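# Move glass graduated cylinder upright to the window bench

## Task

Take the graduated cylinder from the shelved bench by the door and set it standing upright on the work top of the shelved bench by the window. It must never tip over or reach the floor. Being glass, it breaks if dropped more than a few centimetres or struck hard, and a break fails the job. At the end the robot must have released it and moved away, so nothing but the bench holds it up. The robot itself must not topple or finish leaning.

## Robot and tools

Robot: a wheeled base with a vertical column, a tilting head and two six-joint arms (left and right), each ending in a two-finger gripper. Folded, it measures 0.73 m long, 0.62 m wide and 1.88 m tall, with its front 0.40 m ahead of the column. The base drives forward or back and spins in place; it cannot move sideways.

Frames: the base frame sits on the floor under the column, between the drive wheels, with x forward, y left and z up. left_hand and right_hand are reported in this frame as the point where the fingers meet (tips reach 8 mm further). A hand's z axis runs along the fingers and its y axis across the opening. The odometry frame is the base frame as it was when the scene began. base_odometry counts wheel rotation only, so slipping shows up as travel; heading runs -3.142 to 3.142, left positive.

execute_actions: argument actions is a list holding one action or none (empty returns state and images only). An action may contain base, joints and speeds. base holds exactly one key: translate_m, a relative drive in metres from the current spot (+ forward, -3 to 3), or rotate_rad, a relative turn in radians (+ is counter-clockwise seen from above, -3.2 to 3.2). joints is a single dictionary covering both arms and the head, keyed by joint name; each value is an absolute target, not an offset. head_tilt_rad -0.61 to 1.308 (positive tilts down). For each arm: joint1 -2.879 to 2.879, joint2 0 to 3.141, joint3 0 to 3.019, joint4 -1.692 to 1.57, joint5 -1.57 to 1.57 (positive swings the hand to the robot's right), joint6 -2.094 to 2.094 (hand roll, positive clockwise seen from behind), all in radians; left_gripper_m and right_gripper_m 0 to 0.093, the fingertip gap in metres. speeds can cap translate_m (0.05 to 0.8 m/s) or rotate_rad (0.1 to 1 rad/s); it does not slow arms. A base move needing over 8.667 s is rejected, and no action may exceed 15 s. Unknown keys or out-of-range numbers cause the whole call to be refused. cameras picks which images return: cam_head_left, cam_head_right, cam_left_wrist, cam_right_wrist, nav_camera, or all (default); [] returns none.

wait: seconds from 0 to 10; issues no new command and returns state and images. zoom_image: camera plus region [x0, y0, x1, y1] in pixels of that camera's most recent full image, at most 504 by 504. finished_scene: pass the scene number to end it once the result must hold; irreversible.

Arm geometry (approximate): with joint1 at -1.57 (left) or 1.57 (right) and joints 5 and 6 at 0, the arm works in a forward-facing vertical plane 0.23 m beside the column. Let a = joint2 - 0.35, b = 1.05 + joint2 - joint3, c = b - joint4 (c = 1.57 means fingers straight down). Hand reach ahead = 0.12 + 0.39 sin a + 0.38 cos b + 0.25 cos c; height = 1.46 + 0.39 cos a - 0.38 sin b - 0.25 sin c. Example: joints 2, 3, 4 = 0.93, 0.78, 0.14 gives about 0.60 m ahead, 1.21 m up. Real hands tend to sit up to 5 cm lower and nearer the column. Empty reach is roughly 1 m from the shoulder, lowest about 0.47 m up; the floor is out of reach. A light object can be carried out to 0.6 m ahead between 0.65 and 1.6 m high with fingers down.

Gripping: command a gap smaller than the object; off_target is then expected. A reported gap staying 0.002 m or more above target means something is held. Fingers are 7 cm long; the hand body is 10 cm wide.

Result lines: base_status and joint_status tell how each commanded motion finished: done, off_target, time_out, contact_stop (base only, a stalled wheel), not_followed. 'joint command not followed' means a safety check refused arm targets because of a near collision; back each moved joint off by 0.05 rad or more, or move the other arm. on_its_own reports uncommanded behaviour; 'held at' is the held target. turned_by_wheels versus turned_by_imu differing strongly signals a collision or slip. base_tilt gives forward/right lean in degrees. motor_effort lists the wheel motors (peak in brackets); wheel_motors_off = 1 means an overload cut them for 2 s. Motor temperatures are listed per arm; a MOTOR HOT warning comes at 85 °C and an arm drops its load at 100 °C.

Cautions: a blocked arm keeps pushing and heats up; relieve it by resending its current joint readings as targets. Approach gentle contacts in steps of about 0.05 rad per call, counted from your previous target; moves under 0.03 rad (0.08 for joints 2 and 3) may not happen at all. After a contact_stop, reverse 0.05 m before turning. Bench tops between 0.30 and 1.20 m high can slide over the base and hit the column. Never let the arms collide or press on each other. Lower the cylinder gently onto the surface before opening the fingers, then withdraw. Loose objects may occasionally be nudged by outside forces.

Cameras: two head cameras look forward, down by about head_tilt_rad; wrist cameras sit behind each hand's fingertips and look along the fingers, tipped 0.62 rad toward the hand's +x; nav_camera looks forward from 0.23 m up on the base front.

Each tool is called as name([rows], argument=value, ...), one row to a line, values as JSON.

## Session

execute_actions([
  {"joints":{"head_tilt_rad":0.3}},
], cameras=["cam_head_left","nav_camera"])

Scene clock: 0.87 s.
Joint torques (N m, as the arm reports them, + toward a larger angle): left_arm=[-1.66 -7.95 -1.64 -2.06 -0.13  0.07] | right_arm=[-0.25 -6.97 -0.8  -1.05 -0.11  0.02]
Motor temperatures (°C, as the motors report them): left_arm=[22 24 22 24 25 21] | right_arm=[24 24 24 24 25 23]
base_odometry: x=+0.000 y=+0.000 heading=+0.000 (m, m, rad; odometry frame)
turned_by_wheels: +0.000 (rad since the last result)
turned_by_imu: +0.000 (rad since the last result)
base_tilt: forward=+0.3 right=-0.9 (deg)
base_status: not commanded
joint_positions: head_tilt_rad=+0.319 left_joint1_rad=-1.574 left_joint2_rad=+0.892 left_joint3_rad=+0.419 left_joint4_rad=-0.987 left_joint5_rad=+0.046 left_joint6_rad=+0.080 left_gripper_m=+0.094 right_joint1_rad=+1.561 right_joint2_rad=+0.913 right_joint3_rad=+0.386 right_joint4_rad=-0.937 right_joint5_rad=+0.052 right_joint6_rad=+0.096 right_gripper_m=+0.095
joint_status: all done
wheel_motors_off: 0
motor_effort: left_wheel=+2(3) right_wheel=+0(0) (%)
left_hand: x=+0.1450 y=+0.2161 z=+1.2582 quat_wxyz=(+0.450, -0.027, -0.892, +0.039) (m; base frame)
right_hand: x=+0.1306 y=-0.2362 z=+1.2543 quat_wxyz=(+0.452, -0.035, -0.890, +0.047) (m; base frame)
pictures: cam_head_left, nav_camera
camera_calibration (this result's frames):
cam_head_left: T_world_to_cam=[[0.0878346, -0.995686, -0.0299055, 0.0938045], [-0.362943, -0.00403036, -0.931802, 1.45911], [0.927662, 0.0926985, -0.361732, 0.433519], [0, 0, 0, 1]] pos_world=[0.119175, 0.059094, 1.51922]
Images, in order (width x height): cam_head_left 504x504, nav_camera 504x504.

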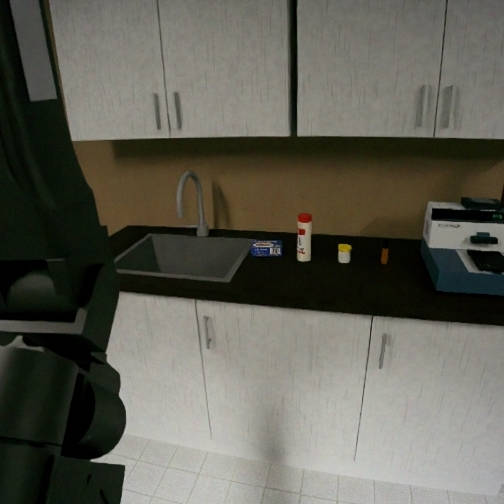

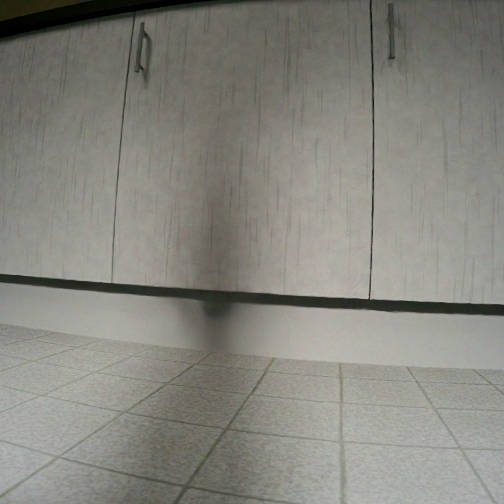

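execute_actions([
  {"base":{"rotate_rad":1.57}},
], cameras=["cam_head_right"])

execute_actions([
  {"base":{"rotate_rad":1.57}},
], cameras=["cam_head_right"])

execute_actions([
  {"base":{"rotate_rad":1.57}},
], cameras=["cam_head_right"])

Scene clock: 4.27 s.
Joint torques (N m, as the arm reports them, + toward a larger angle): left_arm=[-2.06 -8.06 -1.62 -2.04 -0.11  0.16] | right_arm=[-0.26 -6.91 -0.77 -1.05 -0.11  0.02]
Motor temperatures (°C, as the motors report them): left_arm=[22 24 22 24 25 21] | right_arm=[24 24 24 24 25 23]
base_odometry: x=+0.000 y=+0.000 heading=+1.570 (m, m, rad; odometry frame)
turned_by_wheels: +1.570 (rad since the last result)
turned_by_imu: +1.567 (rad since the last result)
base_tilt: forward=+0.3 right=-0.9 (deg)
base_status: done
joint_positions: head_tilt_rad=+0.319 left_joint1_rad=-1.574 left_joint2_rad=+0.892 left_joint3_rad=+0.419 left_joint4_rad=-0.987 left_joint5_rad=+0.046 left_joint6_rad=+0.080 left_gripper_m=+0.094 right_joint1_rad=+1.561 right_joint2_rad=+0.913 right_joint3_rad=+0.386 right_joint4_rad=-0.937 right_joint5_rad=+0.052 right_joint6_rad=+0.096 right_gripper_m=+0.095
joint_status: not commanded
wheel_motors_off: 0
motor_effort: left_wheel=-2(54) right_wheel=+2(29) (%)
left_hand: x=+0.1450 y=+0.2161 z=+1.2582 quat_wxyz=(+0.450, -0.027, -0.892, +0.039) (m; base frame)
right_hand: x=+0.1306 y=-0.2362 z=+1.2543 quat_wxyz=(+0.452, -0.035, -0.890, +0.047) (m; base frame)
pictures: cam_head_right
camera_calibration (this result's frames):
cam_head_right: T_world_to_cam=[[0.0661737, -0.997671, -0.0165714, -0.0316281], [-0.367282, -0.00891267, -0.930067, 1.45423], [0.927752, 0.0676324, -0.367017, 0.435225], [0, 0, 0, 1]] pos_world=[0.132426, -0.0480286, 1.51175]
Images, in order (width x height): cam_head_right 504x504.

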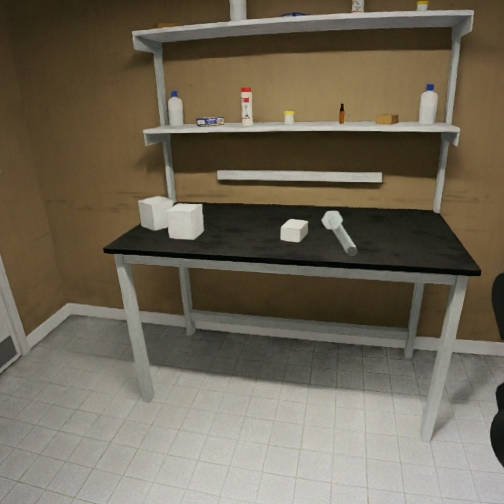

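Scene clock: 7.13 s.
Joint torques (N m, as the arm reports them, + toward a larger angle): left_arm=[-2.   -8.32 -1.53 -1.78 -0.16  0.15] | right_arm=[-0.26 -6.9  -0.87 -1.04 -0.11  0.02]
Motor temperatures (°C, as the motors report them): left_arm=[22 24 22 24 25 21] | right_arm=[24 24 24 24 25 23]
base_odometry: x=+0.000 y=+0.000 heading=+3.139 (m, m, rad; odometry frame)
turned_by_wheels: +1.570 (rad since the last result)
turned_by_imu: +1.572 (rad since the last result)
base_tilt: forward=+0.3 right=-0.9 (deg)
base_status: done
joint_positions: head_tilt_rad=+0.319 left_joint1_rad=-1.574 left_joint2_rad=+0.892 left_joint3_rad=+0.419 left_joint4_rad=-0.987 left_joint5_rad=+0.046 left_joint6_rad=+0.080 left_gripper_m=+0.094 right_joint1_rad=+1.561 right_joint2_rad=+0.913 right_joint3_rad=+0.386 right_joint4_rad=-0.937 right_joint5_rad=+0.052 right_joint6_rad=+0.096 right_gripper_m=+0.095
joint_status: not commanded
wheel_motors_off: 0
motor_effort: left_wheel=-2(31) right_wheel=+2(23) (%)
left_hand: x=+0.1450 y=+0.2161 z=+1.2582 quat_wxyz=(+0.450, -0.027, -0.892, +0.039) (m; base frame)
right_hand: x=+0.1306 y=-0.2362 z=+1.2543 quat_wxyz=(+0.452, -0.035, -0.890, +0.047) (m; base frame)
pictures: cam_head_right
camera_calibration (this result's frames):
cam_head_right: T_world_to_cam=[[0.0661739, -0.997671, -0.0165706, -0.0316294], [-0.36727, -0.00891267, -0.930071, 1.45424], [0.927757, 0.0676324, -0.367005, 0.435207], [0, 0, 0, 1]] pos_world=[0.132427, -0.0480286, 1.51175]
Images, in order (width x height): cam_head_right 504x504.

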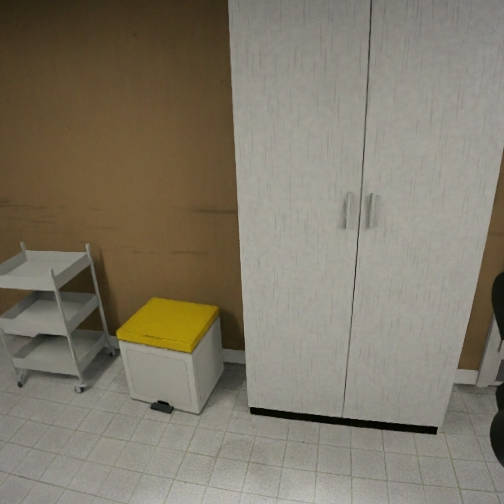

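Scene clock: 10.00 s.
Joint torques (N m, as the arm reports them, + toward a larger angle): left_arm=[-2.37 -8.3  -1.51 -1.71 -0.08  0.12] | right_arm=[-0.26 -6.92 -0.83 -1.04 -0.12  0.01]
Motor temperatures (°C, as the motors report them): left_arm=[22 24 22 24 25 21] | right_arm=[24 24 24 24 25 23]
base_odometry: x=+0.000 y=+0.000 heading=-1.574 (m, m, rad; odometry frame)
turned_by_wheels: +1.570 (rad since the last result)
turned_by_imu: +1.572 (rad since the last result)
base_tilt: forward=+0.3 right=-0.9 (deg)
base_status: done
joint_positions: head_tilt_rad=+0.319 left_joint1_rad=-1.574 left_joint2_rad=+0.892 left_joint3_rad=+0.419 left_joint4_rad=-0.987 left_joint5_rad=+0.046 left_joint6_rad=+0.080 left_gripper_m=+0.094 right_joint1_rad=+1.561 right_joint2_rad=+0.913 right_joint3_rad=+0.386 right_joint4_rad=-0.937 right_joint5_rad=+0.052 right_joint6_rad=+0.096 right_gripper_m=+0.095
joint_status: not commanded
wheel_motors_off: 0
motor_effort: left_wheel=-2(31) right_wheel=+2(21) (%)
left_hand: x=+0.1450 y=+0.2161 z=+1.2582 quat_wxyz=(+0.450, -0.027, -0.892, +0.039) (m; base frame)
right_hand: x=+0.1306 y=-0.2362 z=+1.2543 quat_wxyz=(+0.452, -0.035, -0.890, +0.047) (m; base frame)
pictures: cam_head_right
camera_calibration (this result's frames):
cam_head_right: T_world_to_cam=[[0.0661741, -0.997671, -0.0165699, -0.0316305], [-0.36726, -0.00891267, -0.930075, 1.45425], [0.927761, 0.0676324, -0.366995, 0.435191], [0, 0, 0, 1]] pos_world=[0.132427, -0.0480286, 1.51175]
Images, in order (width x height): cam_head_right 504x504.

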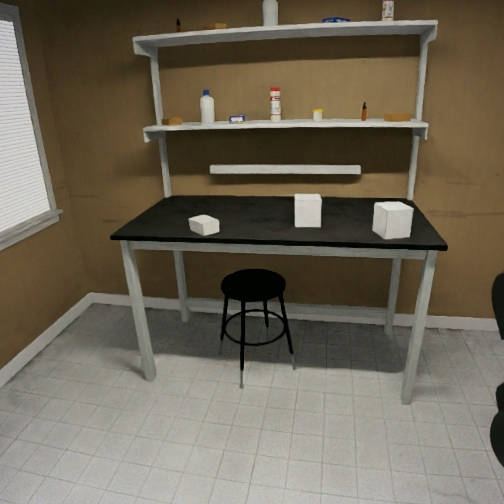

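execute_actions([
  {"base":{"rotate_rad":3.09}},
], cameras=[])

execute_actions([
  {"base":{"translate_m":1.1},"joints":{"head_tilt_rad":0.75}},
], cameras=["cam_head_right","cam_head_left"])

Scene clock: 15.53 s.
Joint torques (N m, as the arm reports them, + toward a larger angle): left_arm=[-1.9  -8.   -1.51 -1.94 -0.1   0.1 ] | right_arm=[-0.2  -6.96 -0.82 -1.04 -0.12  0.02]
Motor temperatures (°C, as the motors report them): left_arm=[22 24 22 24 25 21] | right_arm=[24 24 24 24 25 23]
base_odometry: x=+0.000 y=+0.000 heading=+1.515 (m, m, rad; odometry frame)
turned_by_wheels: +3.089 (rad since the last result)
turned_by_imu: +3.094 (rad since the last result)
base_tilt: forward=+0.4 right=-0.9 (deg)
base_status: done
joint_positions: head_tilt_rad=+0.319 left_joint1_rad=-1.574 left_joint2_rad=+0.892 left_joint3_rad=+0.419 left_joint4_rad=-0.987 left_joint5_rad=+0.046 left_joint6_rad=+0.080 left_gripper_m=+0.094 right_joint1_rad=+1.561 right_joint2_rad=+0.913 right_joint3_rad=+0.386 right_joint4_rad=-0.937 right_joint5_rad=+0.052 right_joint6_rad=+0.096 right_gripper_m=+0.095
joint_status: not commanded
wheel_motors_off: 0
motor_effort: left_wheel=-2(31) right_wheel=+2(24) (%)
left_hand: x=+0.1450 y=+0.2161 z=+1.2582 quat_wxyz=(+0.450, -0.027, -0.892, +0.039) (m; base frame)
right_hand: x=+0.1306 y=-0.2362 z=+1.2543 quat_wxyz=(+0.452, -0.035, -0.890, +0.047) (m; base frame)
pictures: none
No camera images: the call's "cameras" was empty. Leave "cameras" out to get every camera's image.

Scene clock: 19.03 s.
Joint torques (N m, as the arm reports them, + toward a larger angle): left_arm=[-1.14 -8.78 -1.71 -1.93 -0.17  0.19] | right_arm=[-0.26 -6.99 -0.84 -1.03 -0.11  0.02]
Motor temperatures (°C, as the motors report them): left_arm=[22 24 22 24 25 21] | right_arm=[24 24 24 24 25 23]
base_odometry: x=+0.061 y=+1.098 heading=+1.515 (m, m, rad; odometry frame)
turned_by_wheels: +0.000 (rad since the last result)
turned_by_imu: +0.005 (rad since the last result)
base_tilt: forward=+0.3 right=-0.9 (deg)
base_status: done
joint_positions: head_tilt_rad=+0.753 left_joint1_rad=-1.574 left_joint2_rad=+0.892 left_joint3_rad=+0.419 left_joint4_rad=-0.987 left_joint5_rad=+0.046 left_joint6_rad=+0.080 left_gripper_m=+0.094 right_joint1_rad=+1.561 right_joint2_rad=+0.913 right_joint3_rad=+0.387 right_joint4_rad=-0.937 right_joint5_rad=+0.052 right_joint6_rad=+0.096 right_gripper_m=+0.095
joint_status: all done
wheel_motors_off: 0
motor_effort: left_wheel=+1(65) right_wheel=+0(51) (%)
left_hand: x=+0.1452 y=+0.2161 z=+1.2582 quat_wxyz=(+0.450, -0.027, -0.892, +0.039) (m; base frame)
right_hand: x=+0.1310 y=-0.2362 z=+1.2542 quat_wxyz=(+0.451, -0.035, -0.890, +0.047) (m; base frame)
pictures: cam_head_left, cam_head_right
camera_calibration (this result's frames):
cam_head_left: T_world_to_cam=[[0.0671474, -0.995686, -0.0640351, 0.147398], [-0.720784, -0.00403036, -0.693148, 1.10947], [0.6899, 0.0926985, -0.717945, 0.993976], [0, 0, 0, 1]] pos_world=[0.104049, 0.059094, 1.49209]
cam_head_right: T_world_to_cam=[[0.0530852, -0.997671, -0.0428431, 0.0094847], [-0.724091, -0.00891267, -0.689647, 1.10183], [0.687659, 0.0676324, -0.722877, 0.995255], [0, 0, 0, 1]] pos_world=[0.112924, -0.0480286, 1.47973]
Images, in order (width x height): cam_head_left 504x504, cam_head_right 504x504.

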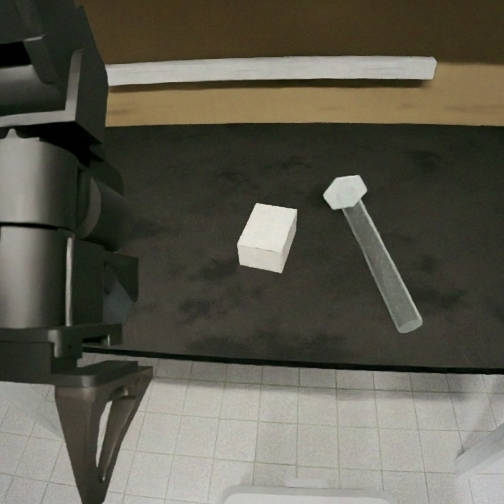

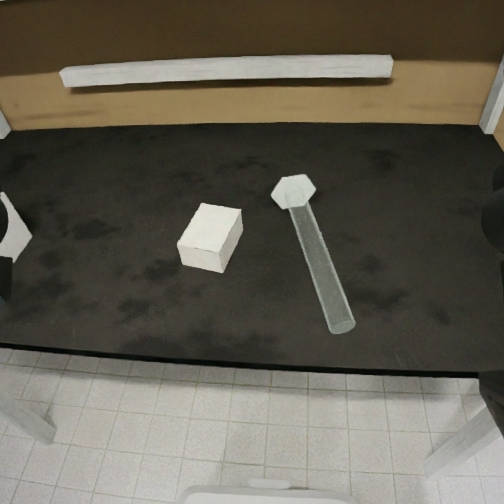

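execute_actions([
  {"base":{"rotate_rad":0.16},"joints":{"right_joint1_rad":1.57,"right_joint2_rad":1.424,"right_joint3_rad":1.331,"right_joint4_rad":-0.43,"right_joint5_rad":0,"right_joint6_rad":0}},
], cameras=["cam_head_right","cam_right_wrist"])

Scene clock: 22.50 s.
Joint torques (N m, as the arm reports them, + toward a larger angle): left_arm=[-1.29 -8.33 -1.49 -1.9  -0.07  0.07] | right_arm=[  0.1  -19.44   4.9    0.77  -0.29  -0.07]
Motor temperatures (°C, as the motors report them): left_arm=[22 24 22 24 25 21] | right_arm=[24 24 24 24 25 23]
base_odometry: x=+0.061 y=+1.099 heading=+1.674 (m, m, rad; odometry frame)
turned_by_wheels: +0.159 (rad since the last result)
turned_by_imu: +0.155 (rad since the last result)
base_tilt: forward=+0.3 right=-0.8 (deg)
base_status: done
joint_positions: head_tilt_rad=+0.753 left_joint1_rad=-1.574 left_joint2_rad=+0.892 left_joint3_rad=+0.419 left_joint4_rad=-0.987 left_joint5_rad=+0.046 left_joint6_rad=+0.080 left_gripper_m=+0.094 right_joint1_rad=+1.565 right_joint2_rad=+1.426 right_joint3_rad=+1.327 right_joint4_rad=-0.435 right_joint5_rad=+0.005 right_joint6_rad=+0.007 right_gripper_m=+0.095
joint_status: all done
wheel_motors_off: 0
motor_effort: left_wheel=-2(55) right_wheel=+0(41) (%)
left_hand: x=+0.1452 y=+0.2161 z=+1.2582 quat_wxyz=(+0.450, -0.027, -0.892, +0.039) (m; base frame)
right_hand: x=+0.6175 y=-0.2297 z=+1.0435 quat_wxyz=(+0.006, -0.005, -1.000, +0.005) (m; base frame)
pictures: cam_head_right, cam_right_wrist
camera_calibration (this result's frames):
cam_head_right: T_world_to_cam=[[0.0530852, -0.997671, -0.0428431, 0.00948471], [-0.724091, -0.00891267, -0.689647, 1.10183], [0.687659, 0.0676324, -0.722877, 0.995255], [0, 0, 0, 1]] pos_world=[0.112924, -0.0480286, 1.47973]
cam_right_wrist: T_world_to_cam=[[0.00848875, -0.999914, 0.0100161, -0.246976], [-0.810427, -0.00101178, 0.585838, -0.105951], [-0.585778, -0.0130904, -0.810366, 1.32868], [0, 0, 0, 1]] pos_world=[0.694543, -0.229669, 1.14126]
Images, in order (width x height): cam_head_right 504x504, cam_right_wrist 616x616.

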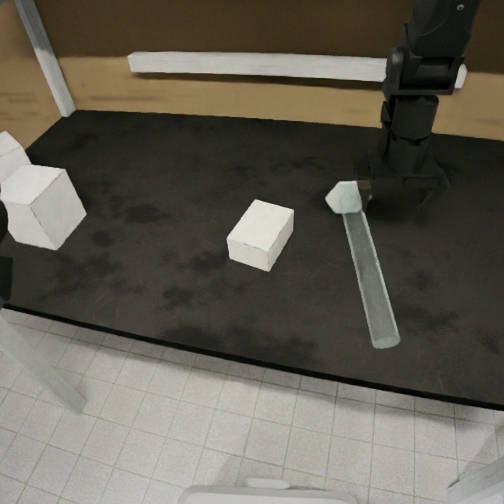

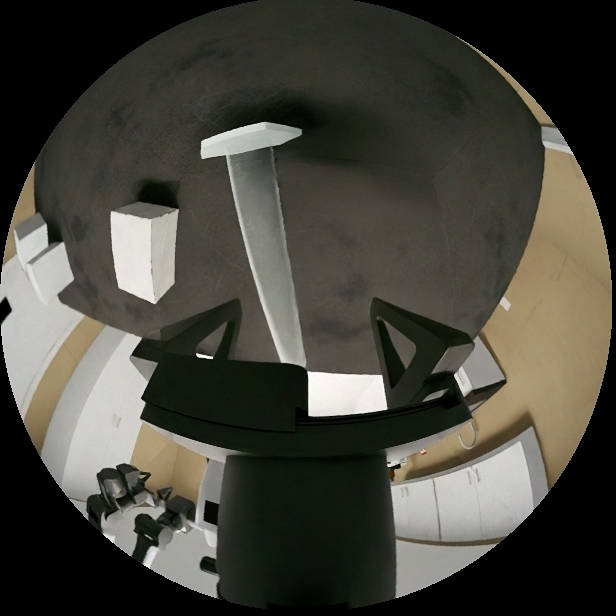

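execute_actions([
  {"base":{"rotate_rad":0.08},"joints":{"right_joint2_rad":1.6,"right_joint3_rad":1.44,"right_joint4_rad":-0.36}},
], cameras=["cam_right_wrist"])

Scene clock: 24.23 s.
Joint torques (N m, as the arm reports them, + toward a larger angle): left_arm=[-1.81 -7.67 -1.68 -1.81 -0.13  0.13] | right_arm=[ -0.49 -20.09   4.37   0.67  -0.27  -0.07]
Motor temperatures (°C, as the motors report them): left_arm=[22 24 22 24 25 21] | right_arm=[24 24 24 24 25 23]
base_odometry: x=+0.061 y=+1.099 heading=+1.753 (m, m, rad; odometry frame)
turned_by_wheels: +0.079 (rad since the last result)
turned_by_imu: +0.078 (rad since the last result)
base_tilt: forward=+0.3 right=-0.9 (deg)
base_status: done
joint_positions: head_tilt_rad=+0.753 left_joint1_rad=-1.574 left_joint2_rad=+0.892 left_joint3_rad=+0.419 left_joint4_rad=-0.987 left_joint5_rad=+0.046 left_joint6_rad=+0.080 left_gripper_m=+0.094 right_joint1_rad=+1.571 right_joint2_rad=+1.603 right_joint3_rad=+1.435 right_joint4_rad=-0.364 right_joint5_rad=+0.004 right_joint6_rad=+0.007 right_gripper_m=+0.095
joint_status: all done
wheel_motors_off: 0
motor_effort: left_wheel=-3(59) right_wheel=+0(24) (%)
left_hand: x=+0.1452 y=+0.2161 z=+1.2582 quat_wxyz=(+0.450, -0.027, -0.892, +0.039) (m; base frame)
right_hand: x=+0.6205 y=-0.2257 z=+0.9710 quat_wxyz=(+0.004, -0.003, -1.000, +0.002) (m; base frame)
pictures: cam_right_wrist
camera_calibration (this result's frames):
cam_right_wrist: T_world_to_cam=[[0.0115197, -0.999926, 0.00399785, -0.238328], [-0.811977, -0.0070209, 0.583647, -0.0592485], [-0.583576, -0.00996959, -0.811998, 1.27261], [0, 0, 0, 1]] pos_world=[0.697303, -0.226039, 1.06889]
Images, in order (width x height): cam_right_wrist 616x616.

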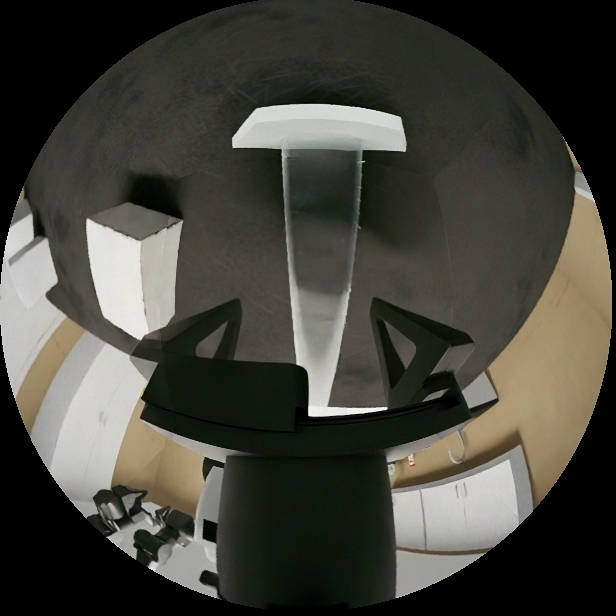

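execute_actions([
  {"joints":{"right_joint2_rad":1.7,"right_joint3_rad":1.505,"right_joint4_rad":-0.325}},
], cameras=["cam_right_wrist"])

execute_actions([
  {"joints":{"right_gripper_m":0.0}},
], cameras=["cam_right_wrist","cam_head_right"])

Scene clock: 25.47 s.
Joint torques (N m, as the arm reports them, + toward a larger angle): left_arm=[-1.12 -8.12 -1.79 -2.02 -0.1   0.14] | right_arm=[ -0.48 -19.51   4.06   0.87  -0.27  -0.07]
Motor temperatures (°C, as the motors report them): left_arm=[22 24 22 24 25 21] | right_arm=[24 25 24 24 25 23]
base_odometry: x=+0.061 y=+1.099 heading=+1.753 (m, m, rad; odometry frame)
turned_by_wheels: +0.000 (rad since the last result)
turned_by_imu: +0.000 (rad since the last result)
base_tilt: forward=+0.3 right=-0.9 (deg)
base_status: not commanded
joint_positions: head_tilt_rad=+0.753 left_joint1_rad=-1.574 left_joint2_rad=+0.892 left_joint3_rad=+0.419 left_joint4_rad=-0.987 left_joint5_rad=+0.046 left_joint6_rad=+0.080 left_gripper_m=+0.094 right_joint1_rad=+1.571 right_joint2_rad=+1.693 right_joint3_rad=+1.502 right_joint4_rad=-0.333 right_joint5_rad=+0.004 right_joint6_rad=+0.007 right_gripper_m=+0.095
joint_status: all done
wheel_motors_off: 0
motor_effort: left_wheel=-5(5) right_wheel=+1(1) (%)
left_hand: x=+0.1452 y=+0.2161 z=+1.2582 quat_wxyz=(+0.450, -0.027, -0.892, +0.039) (m; base frame)
right_hand: x=+0.6237 y=-0.2257 z=+0.9348 quat_wxyz=(+0.000, -0.003, -1.000, +0.002) (m; base frame)
pictures: cam_right_wrist
camera_calibration (this result's frames):
cam_right_wrist: T_world_to_cam=[[0.0114801, -0.999926, 0.00409638, -0.23827], [-0.817067, -0.00701893, 0.576501, -0.0256777], [-0.576429, -0.00996527, -0.817086, 1.24544], [0, 0, 0, 1]] pos_world=[0.69966, -0.226021, 1.03341]
Images, in order (width x height): cam_right_wrist 616x616.

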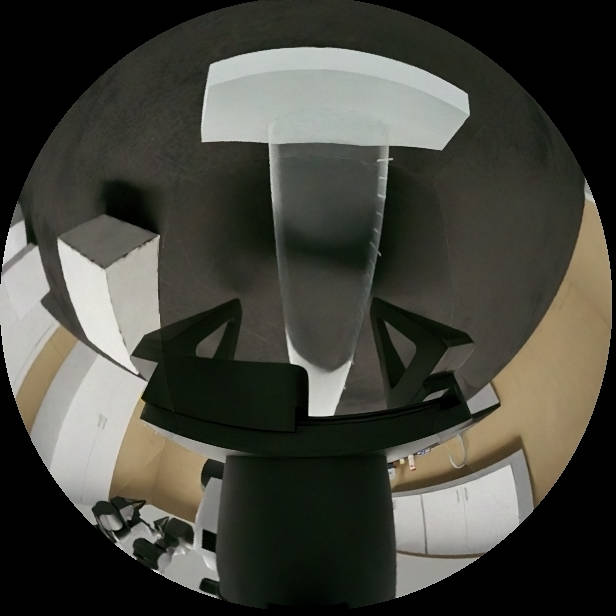

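Scene clock: 26.20 s.
Joint torques (N m, as the arm reports them, + toward a larger angle): left_arm=[-2.15 -8.86 -1.7  -1.72 -0.11  0.11] | right_arm=[ -0.38 -19.37   4.09   0.87  -0.24  -0.05]
Motor temperatures (°C, as the motors report them): left_arm=[22 24 22 24 25 21] | right_arm=[24 25 24 24 25 23]
base_odometry: x=+0.061 y=+1.099 heading=+1.753 (m, m, rad; odometry frame)
turned_by_wheels: +0.000 (rad since the last result)
turned_by_imu: +0.000 (rad since the last result)
base_tilt: forward=+0.3 right=-0.9 (deg)
base_status: not commanded
joint_positions: head_tilt_rad=+0.753 left_joint1_rad=-1.574 left_joint2_rad=+0.892 left_joint3_rad=+0.419 left_joint4_rad=-0.987 left_joint5_rad=+0.046 left_joint6_rad=+0.080 left_gripper_m=+0.094 right_joint1_rad=+1.571 right_joint2_rad=+1.693 right_joint3_rad=+1.502 right_joint4_rad=-0.333 right_joint5_rad=+0.003 right_joint6_rad=+0.006 right_gripper_m=+0.041
joint_status: right_gripper_m off_target (ended at +0.041, target +0.000)
wheel_motors_off: 0
motor_effort: left_wheel=-5(4) right_wheel=+1(1) (%)
left_hand: x=+0.1452 y=+0.2161 z=+1.2582 quat_wxyz=(+0.450, -0.027, -0.892, +0.039) (m; base frame)
right_hand: x=+0.6237 y=-0.2259 z=+0.9348 quat_wxyz=(+0.000, -0.003, -1.000, +0.001) (m; base frame)
pictures: cam_head_right, cam_right_wrist
camera_calibration (this result's frames):
cam_head_right: T_world_to_cam=[[0.0530852, -0.997671, -0.0428431, 0.00948468], [-0.724091, -0.00891267, -0.689647, 1.10183], [0.687659, 0.0676324, -0.722877, 0.995255], [0, 0, 0, 1]] pos_world=[0.112924, -0.0480286, 1.47973]
cam_right_wrist: T_world_to_cam=[[0.0124337, -0.999916, 0.00366375, -0.238603], [-0.817057, -0.00804753, 0.5765, -0.0259166], [-0.576422, -0.0101615, -0.817089, 1.24539], [0, 0, 0, 1]] pos_world=[0.699661, -0.226136, 1.03341]
Images, in order (width x height): cam_head_right 504x504, cam_right_wrist 616x616.

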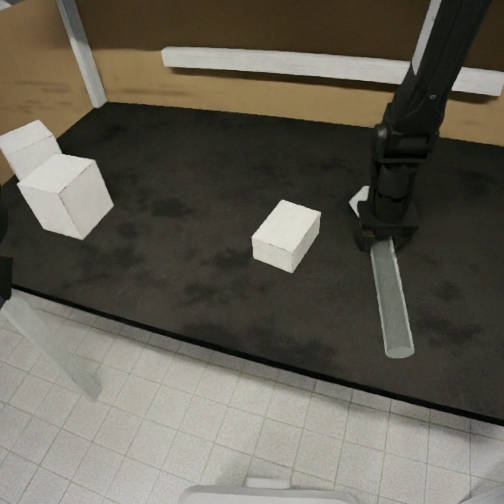

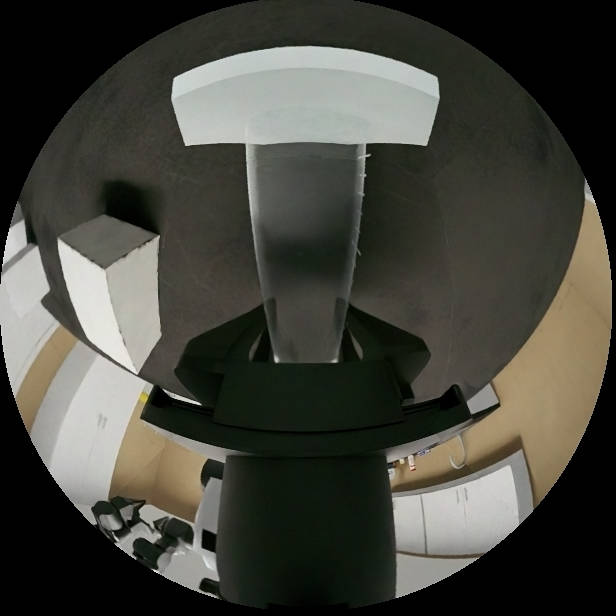

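execute_actions([
  {"joints":{"right_joint2_rad":1.424,"right_joint3_rad":1.331,"right_joint4_rad":-0.43}},
], cameras=[])

execute_actions([
  {"base":{"rotate_rad":-0.25},"speeds":{"rotate_rad":0.4},"joints":{"right_joint6_rad":-1.57}},
], cameras=["cam_head_right"])

Scene clock: 27.77 s.
Joint torques (N m, as the arm reports them, + toward a larger angle): left_arm=[-1.74 -8.75 -1.72 -1.9  -0.12  0.1 ] | right_arm=[ -0.29 -18.81   5.05   0.59  -0.24  -0.05]
Motor temperatures (°C, as the motors report them): left_arm=[22 24 22 24 25 21] | right_arm=[24 25 24 24 25 23]
base_odometry: x=+0.061 y=+1.099 heading=+1.753 (m, m, rad; odometry frame)
turned_by_wheels: +0.000 (rad since the last result)
turned_by_imu: +0.000 (rad since the last result)
base_tilt: forward=+0.3 right=-0.9 (deg)
base_status: not commanded
joint_positions: head_tilt_rad=+0.753 left_joint1_rad=-1.574 left_joint2_rad=+0.892 left_joint3_rad=+0.419 left_joint4_rad=-0.987 left_joint5_rad=+0.046 left_joint6_rad=+0.080 left_gripper_m=+0.094 right_joint1_rad=+1.571 right_joint2_rad=+1.419 right_joint3_rad=+1.326 right_joint4_rad=-0.430 right_joint5_rad=+0.003 right_joint6_rad=+0.006 right_gripper_m=+0.041
joint_status: all done
wheel_motors_off: 0
motor_effort: left_wheel=-6(6) right_wheel=+2(2) (%)
left_hand: x=+0.1452 y=+0.2161 z=+1.2582 quat_wxyz=(+0.450, -0.027, -0.892, +0.039) (m; base frame)
right_hand: x=+0.6216 y=-0.2259 z=+1.0472 quat_wxyz=(-0.001, -0.003, -1.000, +0.001) (m; base frame)
pictures: none
No camera images: the call's "cameras" was empty. Leave "cameras" out to get every camera's image.

Scene clock: 29.50 s.
Joint torques (N m, as the arm reports them, + toward a larger angle): left_arm=[-2.33 -8.44 -1.66 -1.91 -0.12  0.13] | right_arm=[ -0.11 -18.78   4.98   0.48  -0.32  -0.06]
Motor temperatures (°C, as the motors report them): left_arm=[22 24 22 24 25 21] | right_arm=[24 25 25 24 25 23]
base_odometry: x=+0.061 y=+1.099 heading=+1.505 (m, m, rad; odometry frame)
turned_by_wheels: -0.248 (rad since the last result)
turned_by_imu: -0.244 (rad since the last result)
base_tilt: forward=+0.3 right=-0.9 (deg)
base_status: done
joint_positions: head_tilt_rad=+0.753 left_joint1_rad=-1.574 left_joint2_rad=+0.892 left_joint3_rad=+0.419 left_joint4_rad=-0.987 left_joint5_rad=+0.046 left_joint6_rad=+0.080 left_gripper_m=+0.094 right_joint1_rad=+1.570 right_joint2_rad=+1.419 right_joint3_rad=+1.326 right_joint4_rad=-0.430 right_joint5_rad=+0.003 right_joint6_rad=-1.564 right_gripper_m=+0.041
joint_status: all done
wheel_motors_off: 0
motor_effort: left_wheel=+1(57) right_wheel=-1(25) (%)
left_hand: x=+0.1452 y=+0.2161 z=+1.2582 quat_wxyz=(+0.450, -0.027, -0.892, +0.039) (m; base frame)
right_hand: x=+0.6216 y=-0.2264 z=+1.0472 quat_wxyz=(+0.001, +0.705, -0.710, +0.002) (m; base frame)
pictures: cam_head_right
camera_calibration (this result's frames):
cam_head_right: T_world_to_cam=[[0.0530852, -0.997671, -0.0428431, 0.0094847], [-0.724091, -0.00891267, -0.689647, 1.10183], [0.687659, 0.0676324, -0.722877, 0.995255], [0, 0, 0, 1]] pos_world=[0.112924, -0.0480286, 1.47973]
Images, in order (width x height): cam_head_right 504x504.

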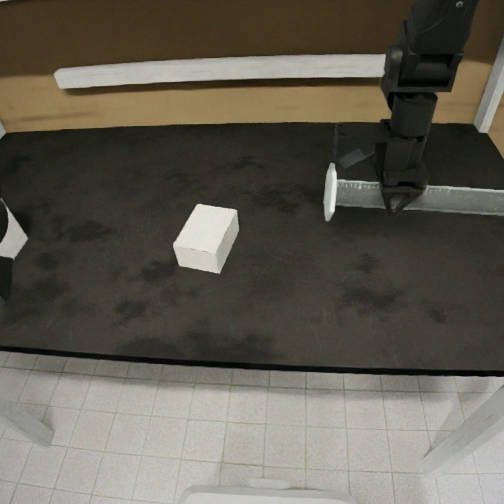

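Lower, release, raise, roll, lower, regrasp.

execute_actions([
  {"joints":{"right_joint2_rad":1.69,"right_joint3_rad":1.5,"right_joint4_rad":-0.33}},
], cameras=[])

execute_actions([
  {"joints":{"right_gripper_m":0.093}},
], cameras=[])

execute_actions([
  {"joints":{"right_joint2_rad":1.424,"right_joint3_rad":1.331,"right_joint4_rad":-0.43}},
], cameras=[])

execute_actions([
  {"joints":{"right_joint6_rad":1.57}},
], cameras=["cam_right_wrist","cam_head_right"])

Scene clock: 31.10 s.
Joint torques (N m, as the arm reports them, + toward a larger angle): left_arm=[-1.21 -8.06 -1.51 -1.82 -0.09  0.15] | right_arm=[ -0.27 -20.03   4.04   0.57  -0.32  -0.05]
Motor temperatures (°C, as the motors report them): left_arm=[22 24 22 24 25 21] | right_arm=[24 25 25 24 25 23]
base_odometry: x=+0.061 y=+1.099 heading=+1.505 (m, m, rad; odometry frame)
turned_by_wheels: +0.000 (rad since the last result)
turned_by_imu: +0.000 (rad since the last result)
base_tilt: forward=+0.3 right=-0.9 (deg)
base_status: not commanded
joint_positions: head_tilt_rad=+0.753 left_joint1_rad=-1.574 left_joint2_rad=+0.892 left_joint3_rad=+0.419 left_joint4_rad=-0.987 left_joint5_rad=+0.046 left_joint6_rad=+0.080 left_gripper_m=+0.094 right_joint1_rad=+1.570 right_joint2_rad=+1.693 right_joint3_rad=+1.496 right_joint4_rad=-0.332 right_joint5_rad=+0.003 right_joint6_rad=-1.565 right_gripper_m=+0.041
joint_status: all done
wheel_motors_off: 0
motor_effort: left_wheel=+5(9) right_wheel=-3(4) (%)
left_hand: x=+0.1450 y=+0.2161 z=+1.2582 quat_wxyz=(+0.450, -0.027, -0.892, +0.039) (m; base frame)
right_hand: x=+0.6203 y=-0.2264 z=+0.9341 quat_wxyz=(+0.003, +0.705, -0.709, -0.001) (m; base frame)
pictures: none
No camera images: the call's "cameras" was empty. Leave "cameras" out to get every camera's image.

Scene clock: 31.80 s.
Joint torques (N m, as the arm reports them, + toward a larger angle): left_arm=[-1.87 -8.26 -1.73 -1.6  -0.13  0.14] | right_arm=[ -0.24 -19.96   4.02   0.55  -0.33  -0.05]
Motor temperatures (°C, as the motors report them): left_arm=[22 24 22 24 25 21] | right_arm=[24 25 25 24 25 23]
base_odometry: x=+0.061 y=+1.099 heading=+1.505 (m, m, rad; odometry frame)
turned_by_wheels: +0.000 (rad since the last result)
turned_by_imu: +0.000 (rad since the last result)
base_tilt: forward=+0.3 right=-0.9 (deg)
base_status: not commanded
joint_positions: head_tilt_rad=+0.753 left_joint1_rad=-1.574 left_joint2_rad=+0.892 left_joint3_rad=+0.419 left_joint4_rad=-0.987 left_joint5_rad=+0.046 left_joint6_rad=+0.080 left_gripper_m=+0.094 right_joint1_rad=+1.570 right_joint2_rad=+1.693 right_joint3_rad=+1.496 right_joint4_rad=-0.332 right_joint5_rad=+0.003 right_joint6_rad=-1.565 right_gripper_m=+0.093
joint_status: all done
wheel_motors_off: 0
motor_effort: left_wheel=+5(5) right_wheel=-3(3) (%)
left_hand: x=+0.1450 y=+0.2161 z=+1.2582 quat_wxyz=(+0.450, -0.027, -0.892, +0.039) (m; base frame)
right_hand: x=+0.6203 y=-0.2264 z=+0.9341 quat_wxyz=(+0.003, +0.705, -0.709, -0.001) (m; base frame)
pictures: none
No camera images: the call's "cameras" was empty. Leave "cameras" out to get every camera's image.

Scene clock: 32.90 s.
Joint torques (N m, as the arm reports them, + toward a larger angle): left_arm=[-1.26 -7.67 -1.82 -1.74 -0.07  0.14] | right_arm=[ -0.1  -17.9    4.9    0.43  -0.33  -0.04]
Motor temperatures (°C, as the motors report them): left_arm=[22 24 22 24 25 21] | right_arm=[24 25 25 24 25 23]
base_odometry: x=+0.061 y=+1.099 heading=+1.505 (m, m, rad; odometry frame)
turned_by_wheels: +0.000 (rad since the last result)
turned_by_imu: +0.000 (rad since the last result)
base_tilt: forward=+0.3 right=-0.9 (deg)
base_status: not commanded
joint_positions: head_tilt_rad=+0.753 left_joint1_rad=-1.574 left_joint2_rad=+0.892 left_joint3_rad=+0.419 left_joint4_rad=-0.987 left_joint5_rad=+0.046 left_joint6_rad=+0.080 left_gripper_m=+0.094 right_joint1_rad=+1.570 right_joint2_rad=+1.404 right_joint3_rad=+1.329 right_joint4_rad=-0.426 right_joint5_rad=+0.003 right_joint6_rad=-1.565 right_gripper_m=+0.093
joint_status: all done
wheel_motors_off: 0
motor_effort: left_wheel=+5(5) right_wheel=-3(3) (%)
left_hand: x=+0.1450 y=+0.2161 z=+1.2582 quat_wxyz=(+0.450, -0.027, -0.892, +0.039) (m; base frame)
right_hand: x=+0.6300 y=-0.2263 z=+1.0548 quat_wxyz=(-0.006, +0.705, -0.709, +0.009) (m; base frame)
pictures: none
No camera images: the call's "cameras" was empty. Leave "cameras" out to get every camera's image.

Scene clock: 35.23 s.
Joint torques (N m, as the arm reports them, + toward a larger angle): left_arm=[-1.48 -7.75 -1.58 -2.02 -0.08  0.11] | right_arm=[ -0.41 -17.59   4.92   0.4   -0.16   0.08]
Motor temperatures (°C, as the motors report them): left_arm=[22 24 22 24 25 21] | right_arm=[24 25 25 24 25 23]
base_odometry: x=+0.061 y=+1.099 heading=+1.505 (m, m, rad; odometry frame)
turned_by_wheels: +0.000 (rad since the last result)
turned_by_imu: +0.000 (rad since the last result)
base_tilt: forward=+0.3 right=-0.9 (deg)
base_status: not commanded
joint_positions: head_tilt_rad=+0.753 left_joint1_rad=-1.574 left_joint2_rad=+0.892 left_joint3_rad=+0.419 left_joint4_rad=-0.987 left_joint5_rad=+0.046 left_joint6_rad=+0.080 left_gripper_m=+0.094 right_joint1_rad=+1.570 right_joint2_rad=+1.404 right_joint3_rad=+1.329 right_joint4_rad=-0.426 right_joint5_rad=+0.003 right_joint6_rad=+1.563 right_gripper_m=+0.093
joint_status: all done
wheel_motors_off: 0
motor_effort: left_wheel=+5(6) right_wheel=-3(3) (%)
left_hand: x=+0.1450 y=+0.2161 z=+1.2582 quat_wxyz=(+0.450, -0.027, -0.892, +0.039) (m; base frame)
right_hand: x=+0.6300 y=-0.2263 z=+1.0548 quat_wxyz=(-0.009, -0.705, -0.710, -0.006) (m; base frame)
pictures: cam_head_right, cam_right_wrist
camera_calibration (this result's frames):
cam_head_right: T_world_to_cam=[[0.0530852, -0.997671, -0.0428431, 0.00948468], [-0.724091, -0.00891267, -0.689647, 1.10183], [0.687659, 0.0676324, -0.722877, 0.995255], [0, 0, 0, 1]] pos_world=[0.112924, -0.0480286, 1.47973]
cam_right_wrist: T_world_to_cam=[[-0.999473, -0.0249084, -0.0208121, 0.644375], [-0.0323403, 0.818922, 0.572992, -0.393459], [0.0027712, 0.573363, -0.819297, 1.11652], [0, 0, 0, 1]] pos_world=[0.628217, -0.30191, 1.15362]
Images, in order (width x height): cam_head_right 504x504, cam_right_wrist 616x616.

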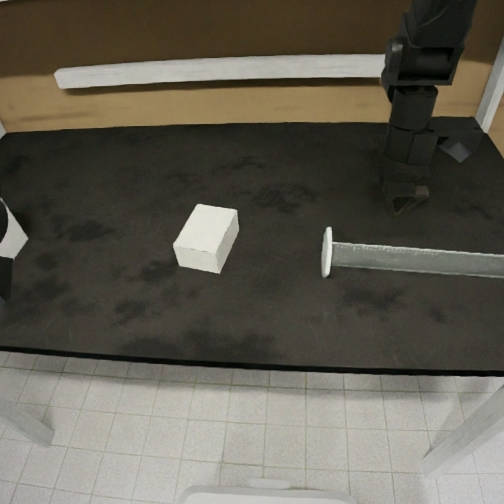

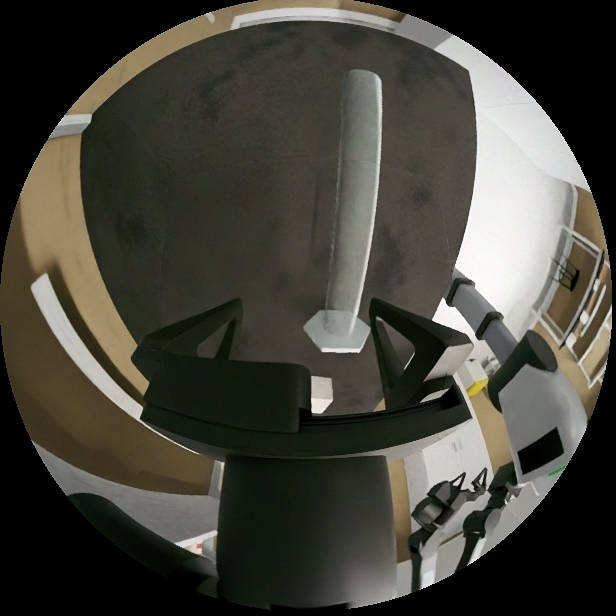

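execute_actions([
  {"base":{"translate_m":-0.05},"joints":{"right_joint2_rad":1.6,"right_joint3_rad":1.44,"right_joint4_rad":-0.36}},
], cameras=["cam_right_wrist"])

Scene clock: 36.90 s.
Joint torques (N m, as the arm reports them, + toward a larger angle): left_arm=[-1.65 -8.04 -1.39 -1.76 -0.15  0.13] | right_arm=[ -0.53 -20.42   4.91   0.61  -0.16   0.07]
Motor temperatures (°C, as the motors report them): left_arm=[22 24 22 24 25 21] | right_arm=[24 25 25 24 25 23]
base_odometry: x=+0.058 y=+1.049 heading=+1.506 (m, m, rad; odometry frame)
turned_by_wheels: +0.002 (rad since the last result)
turned_by_imu: +0.002 (rad since the last result)
base_tilt: forward=+0.3 right=-0.9 (deg)
base_status: done
joint_positions: head_tilt_rad=+0.753 left_joint1_rad=-1.574 left_joint2_rad=+0.892 left_joint3_rad=+0.416 left_joint4_rad=-0.987 left_joint5_rad=+0.046 left_joint6_rad=+0.080 left_gripper_m=+0.094 right_joint1_rad=+1.570 right_joint2_rad=+1.613 right_joint3_rad=+1.426 right_joint4_rad=-0.363 right_joint5_rad=+0.003 right_joint6_rad=+1.564 right_gripper_m=+0.093
joint_status: all done
wheel_motors_off: 0
motor_effort: left_wheel=+2(59) right_wheel=-2(50) (%)
left_hand: x=+0.1438 y=+0.2161 z=+1.2586 quat_wxyz=(+0.451, -0.027, -0.891, +0.039) (m; base frame)
right_hand: x=+0.6108 y=-0.2264 z=+0.9652 quat_wxyz=(+0.008, -0.705, -0.709, +0.010) (m; base frame)
pictures: cam_right_wrist
camera_calibration (this result's frames):
cam_right_wrist: T_world_to_cam=[[-0.999339, -0.0245022, 0.0268513, 0.577394], [-0.00465887, 0.818922, 0.573886, -0.360476], [-0.0360506, 0.573381, -0.818495, 1.06614], [0, 0, 0, 1]] pos_world=[0.613768, -0.301953, 1.064]
Images, in order (width x height): cam_right_wrist 616x616.

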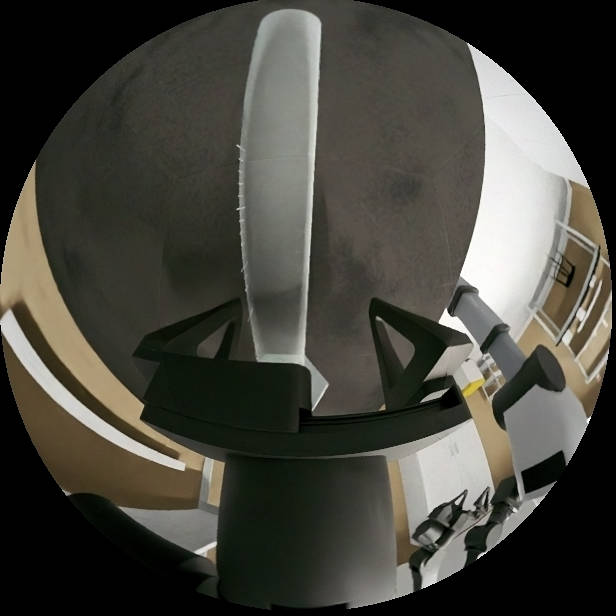

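Overshot ~2 cm.

execute_actions([
  {"base":{"translate_m":0.02}},
], cameras=[])

execute_actions([
  {"joints":{"right_joint2_rad":1.7,"right_joint3_rad":1.505,"right_joint4_rad":-0.325}},
], cameras=["cam_right_wrist"])

execute_actions([
  {"joints":{"right_gripper_m":0.0}},
], cameras=["cam_right_wrist"])

Scene clock: 38.37 s.
Joint torques (N m, as the arm reports them, + toward a larger angle): left_arm=[-2.02 -8.39 -1.43 -1.86 -0.15  0.16] | right_arm=[ -0.38 -20.58   4.77   0.57  -0.16   0.07]
Motor temperatures (°C, as the motors report them): left_arm=[22 24 22 24 25 21] | right_arm=[24 26 25 24 25 23]
base_odometry: x=+0.059 y=+1.069 heading=+1.505 (m, m, rad; odometry frame)
turned_by_wheels: -0.001 (rad since the last result)
turned_by_imu: -0.001 (rad since the last result)
base_tilt: forward=+0.3 right=-0.9 (deg)
base_status: done
joint_positions: head_tilt_rad=+0.753 left_joint1_rad=-1.574 left_joint2_rad=+0.892 left_joint3_rad=+0.417 left_joint4_rad=-0.987 left_joint5_rad=+0.046 left_joint6_rad=+0.080 left_gripper_m=+0.094 right_joint1_rad=+1.570 right_joint2_rad=+1.612 right_joint3_rad=+1.429 right_joint4_rad=-0.363 right_joint5_rad=+0.003 right_joint6_rad=+1.564 right_gripper_m=+0.093
joint_status: not commanded
wheel_motors_off: 0
motor_effort: left_wheel=-1(52) right_wheel=+2(58) (%)
left_hand: x=+0.1442 y=+0.2161 z=+1.2585 quat_wxyz=(+0.451, -0.027, -0.891, +0.039) (m; base frame)
right_hand: x=+0.6133 y=-0.2267 z=+0.9661 quat_wxyz=(+0.006, -0.705, -0.709, +0.009) (m; base frame)
pictures: none
No camera images: the call's "cameras" was empty. Leave "cameras" out to get every camera's image.

Scene clock: 39.20 s.
Joint torques (N m, as the arm reports them, + toward a larger angle): left_arm=[-2.43 -7.92 -1.6  -1.8  -0.08  0.12] | right_arm=[ -0.4  -19.2    4.17   0.79  -0.15   0.07]
Motor temperatures (°C, as the motors report them): left_arm=[22 24 22 24 25 21] | right_arm=[24 26 25 24 25 23]
base_odometry: x=+0.059 y=+1.069 heading=+1.505 (m, m, rad; odometry frame)
turned_by_wheels: +0.000 (rad since the last result)
turned_by_imu: +0.000 (rad since the last result)
base_tilt: forward=+0.3 right=-0.9 (deg)
base_status: not commanded
joint_positions: head_tilt_rad=+0.753 left_joint1_rad=-1.574 left_joint2_rad=+0.892 left_joint3_rad=+0.417 left_joint4_rad=-0.987 left_joint5_rad=+0.046 left_joint6_rad=+0.080 left_gripper_m=+0.094 right_joint1_rad=+1.570 right_joint2_rad=+1.690 right_joint3_rad=+1.500 right_joint4_rad=-0.334 right_joint5_rad=+0.003 right_joint6_rad=+1.564 right_gripper_m=+0.093
joint_status: all done
wheel_motors_off: 0
motor_effort: left_wheel=-1(1) right_wheel=+3(3) (%)
left_hand: x=+0.1442 y=+0.2161 z=+1.2585 quat_wxyz=(+0.451, -0.027, -0.891, +0.039) (m; base frame)
right_hand: x=+0.6240 y=-0.2267 z=+0.9361 quat_wxyz=(-0.001, -0.705, -0.709, +0.001) (m; base frame)
pictures: cam_right_wrist
camera_calibration (this result's frames):
cam_right_wrist: T_world_to_cam=[[-0.999704, -0.024325, 0.000548913, 0.616196], [-0.0196162, 0.81912, 0.573287, -0.33355], [-0.0143948, 0.573106, -0.819354, 1.03021], [0, 0, 0, 1]] pos_world=[0.6243, -0.302214, 1.03499]
Images, in order (width x height): cam_right_wrist 616x616.

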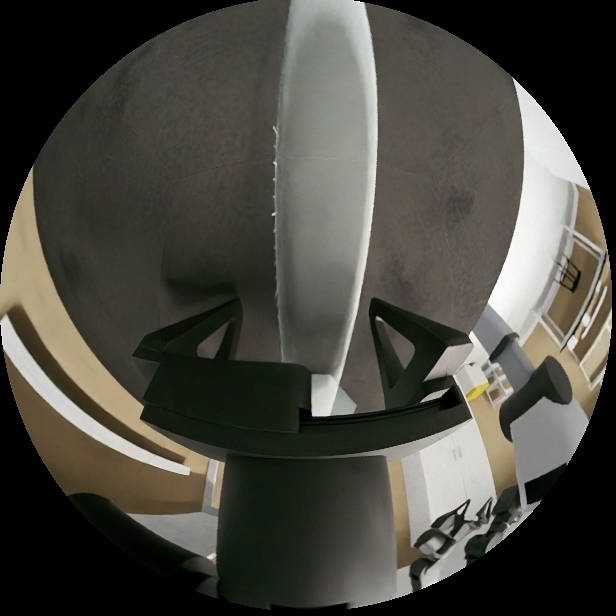

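Scene clock: 39.90 s.
Joint torques (N m, as the arm reports them, + toward a larger angle): left_arm=[-1.78 -8.72 -1.4  -1.75 -0.11  0.14] | right_arm=[ -0.42 -19.     4.18   0.79  -0.15   0.06]
Motor temperatures (°C, as the motors report them): left_arm=[22 24 22 24 25 21] | right_arm=[24 26 25 24 25 23]
base_odometry: x=+0.059 y=+1.069 heading=+1.505 (m, m, rad; odometry frame)
turned_by_wheels: +0.000 (rad since the last result)
turned_by_imu: +0.000 (rad since the last result)
base_tilt: forward=+0.3 right=-0.9 (deg)
base_status: not commanded
joint_positions: head_tilt_rad=+0.753 left_joint1_rad=-1.574 left_joint2_rad=+0.892 left_joint3_rad=+0.417 left_joint4_rad=-0.987 left_joint5_rad=+0.046 left_joint6_rad=+0.080 left_gripper_m=+0.094 right_joint1_rad=+1.570 right_joint2_rad=+1.691 right_joint3_rad=+1.500 right_joint4_rad=-0.333 right_joint5_rad=+0.003 right_joint6_rad=+1.565 right_gripper_m=+0.041
joint_status: right_gripper_m off_target (ended at +0.041, target +0.000)
wheel_motors_off: 0
motor_effort: left_wheel=-2(2) right_wheel=+3(3) (%)
left_hand: x=+0.1442 y=+0.2161 z=+1.2585 quat_wxyz=(+0.451, -0.027, -0.891, +0.039) (m; base frame)
right_hand: x=+0.6236 y=-0.2266 z=+0.9357 quat_wxyz=(-0.001, -0.705, -0.709, +0.001) (m; base frame)
pictures: cam_right_wrist
camera_calibration (this result's frames):
cam_right_wrist: T_world_to_cam=[[-0.999722, -0.0235623, 0.000918155, 0.615595], [-0.0187741, 0.818916, 0.573607, -0.334237], [-0.0142674, 0.57343, -0.81913, 1.0296], [0, 0, 0, 1]] pos_world=[0.623839, -0.302187, 1.03453]
Images, in order (width x height): cam_right_wrist 616x616.

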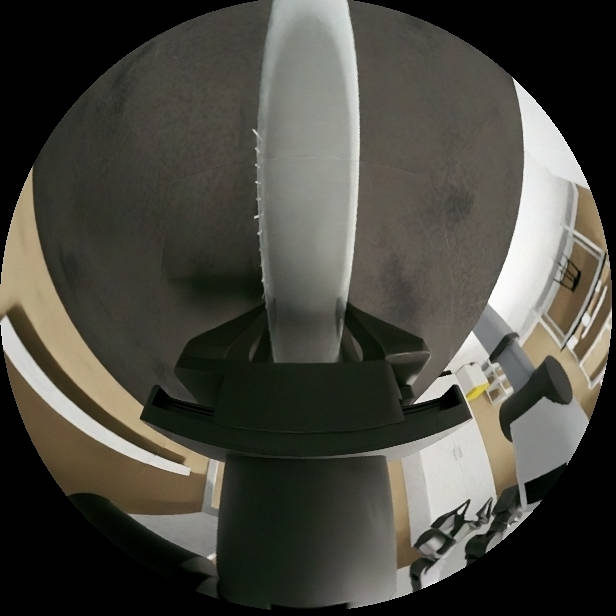

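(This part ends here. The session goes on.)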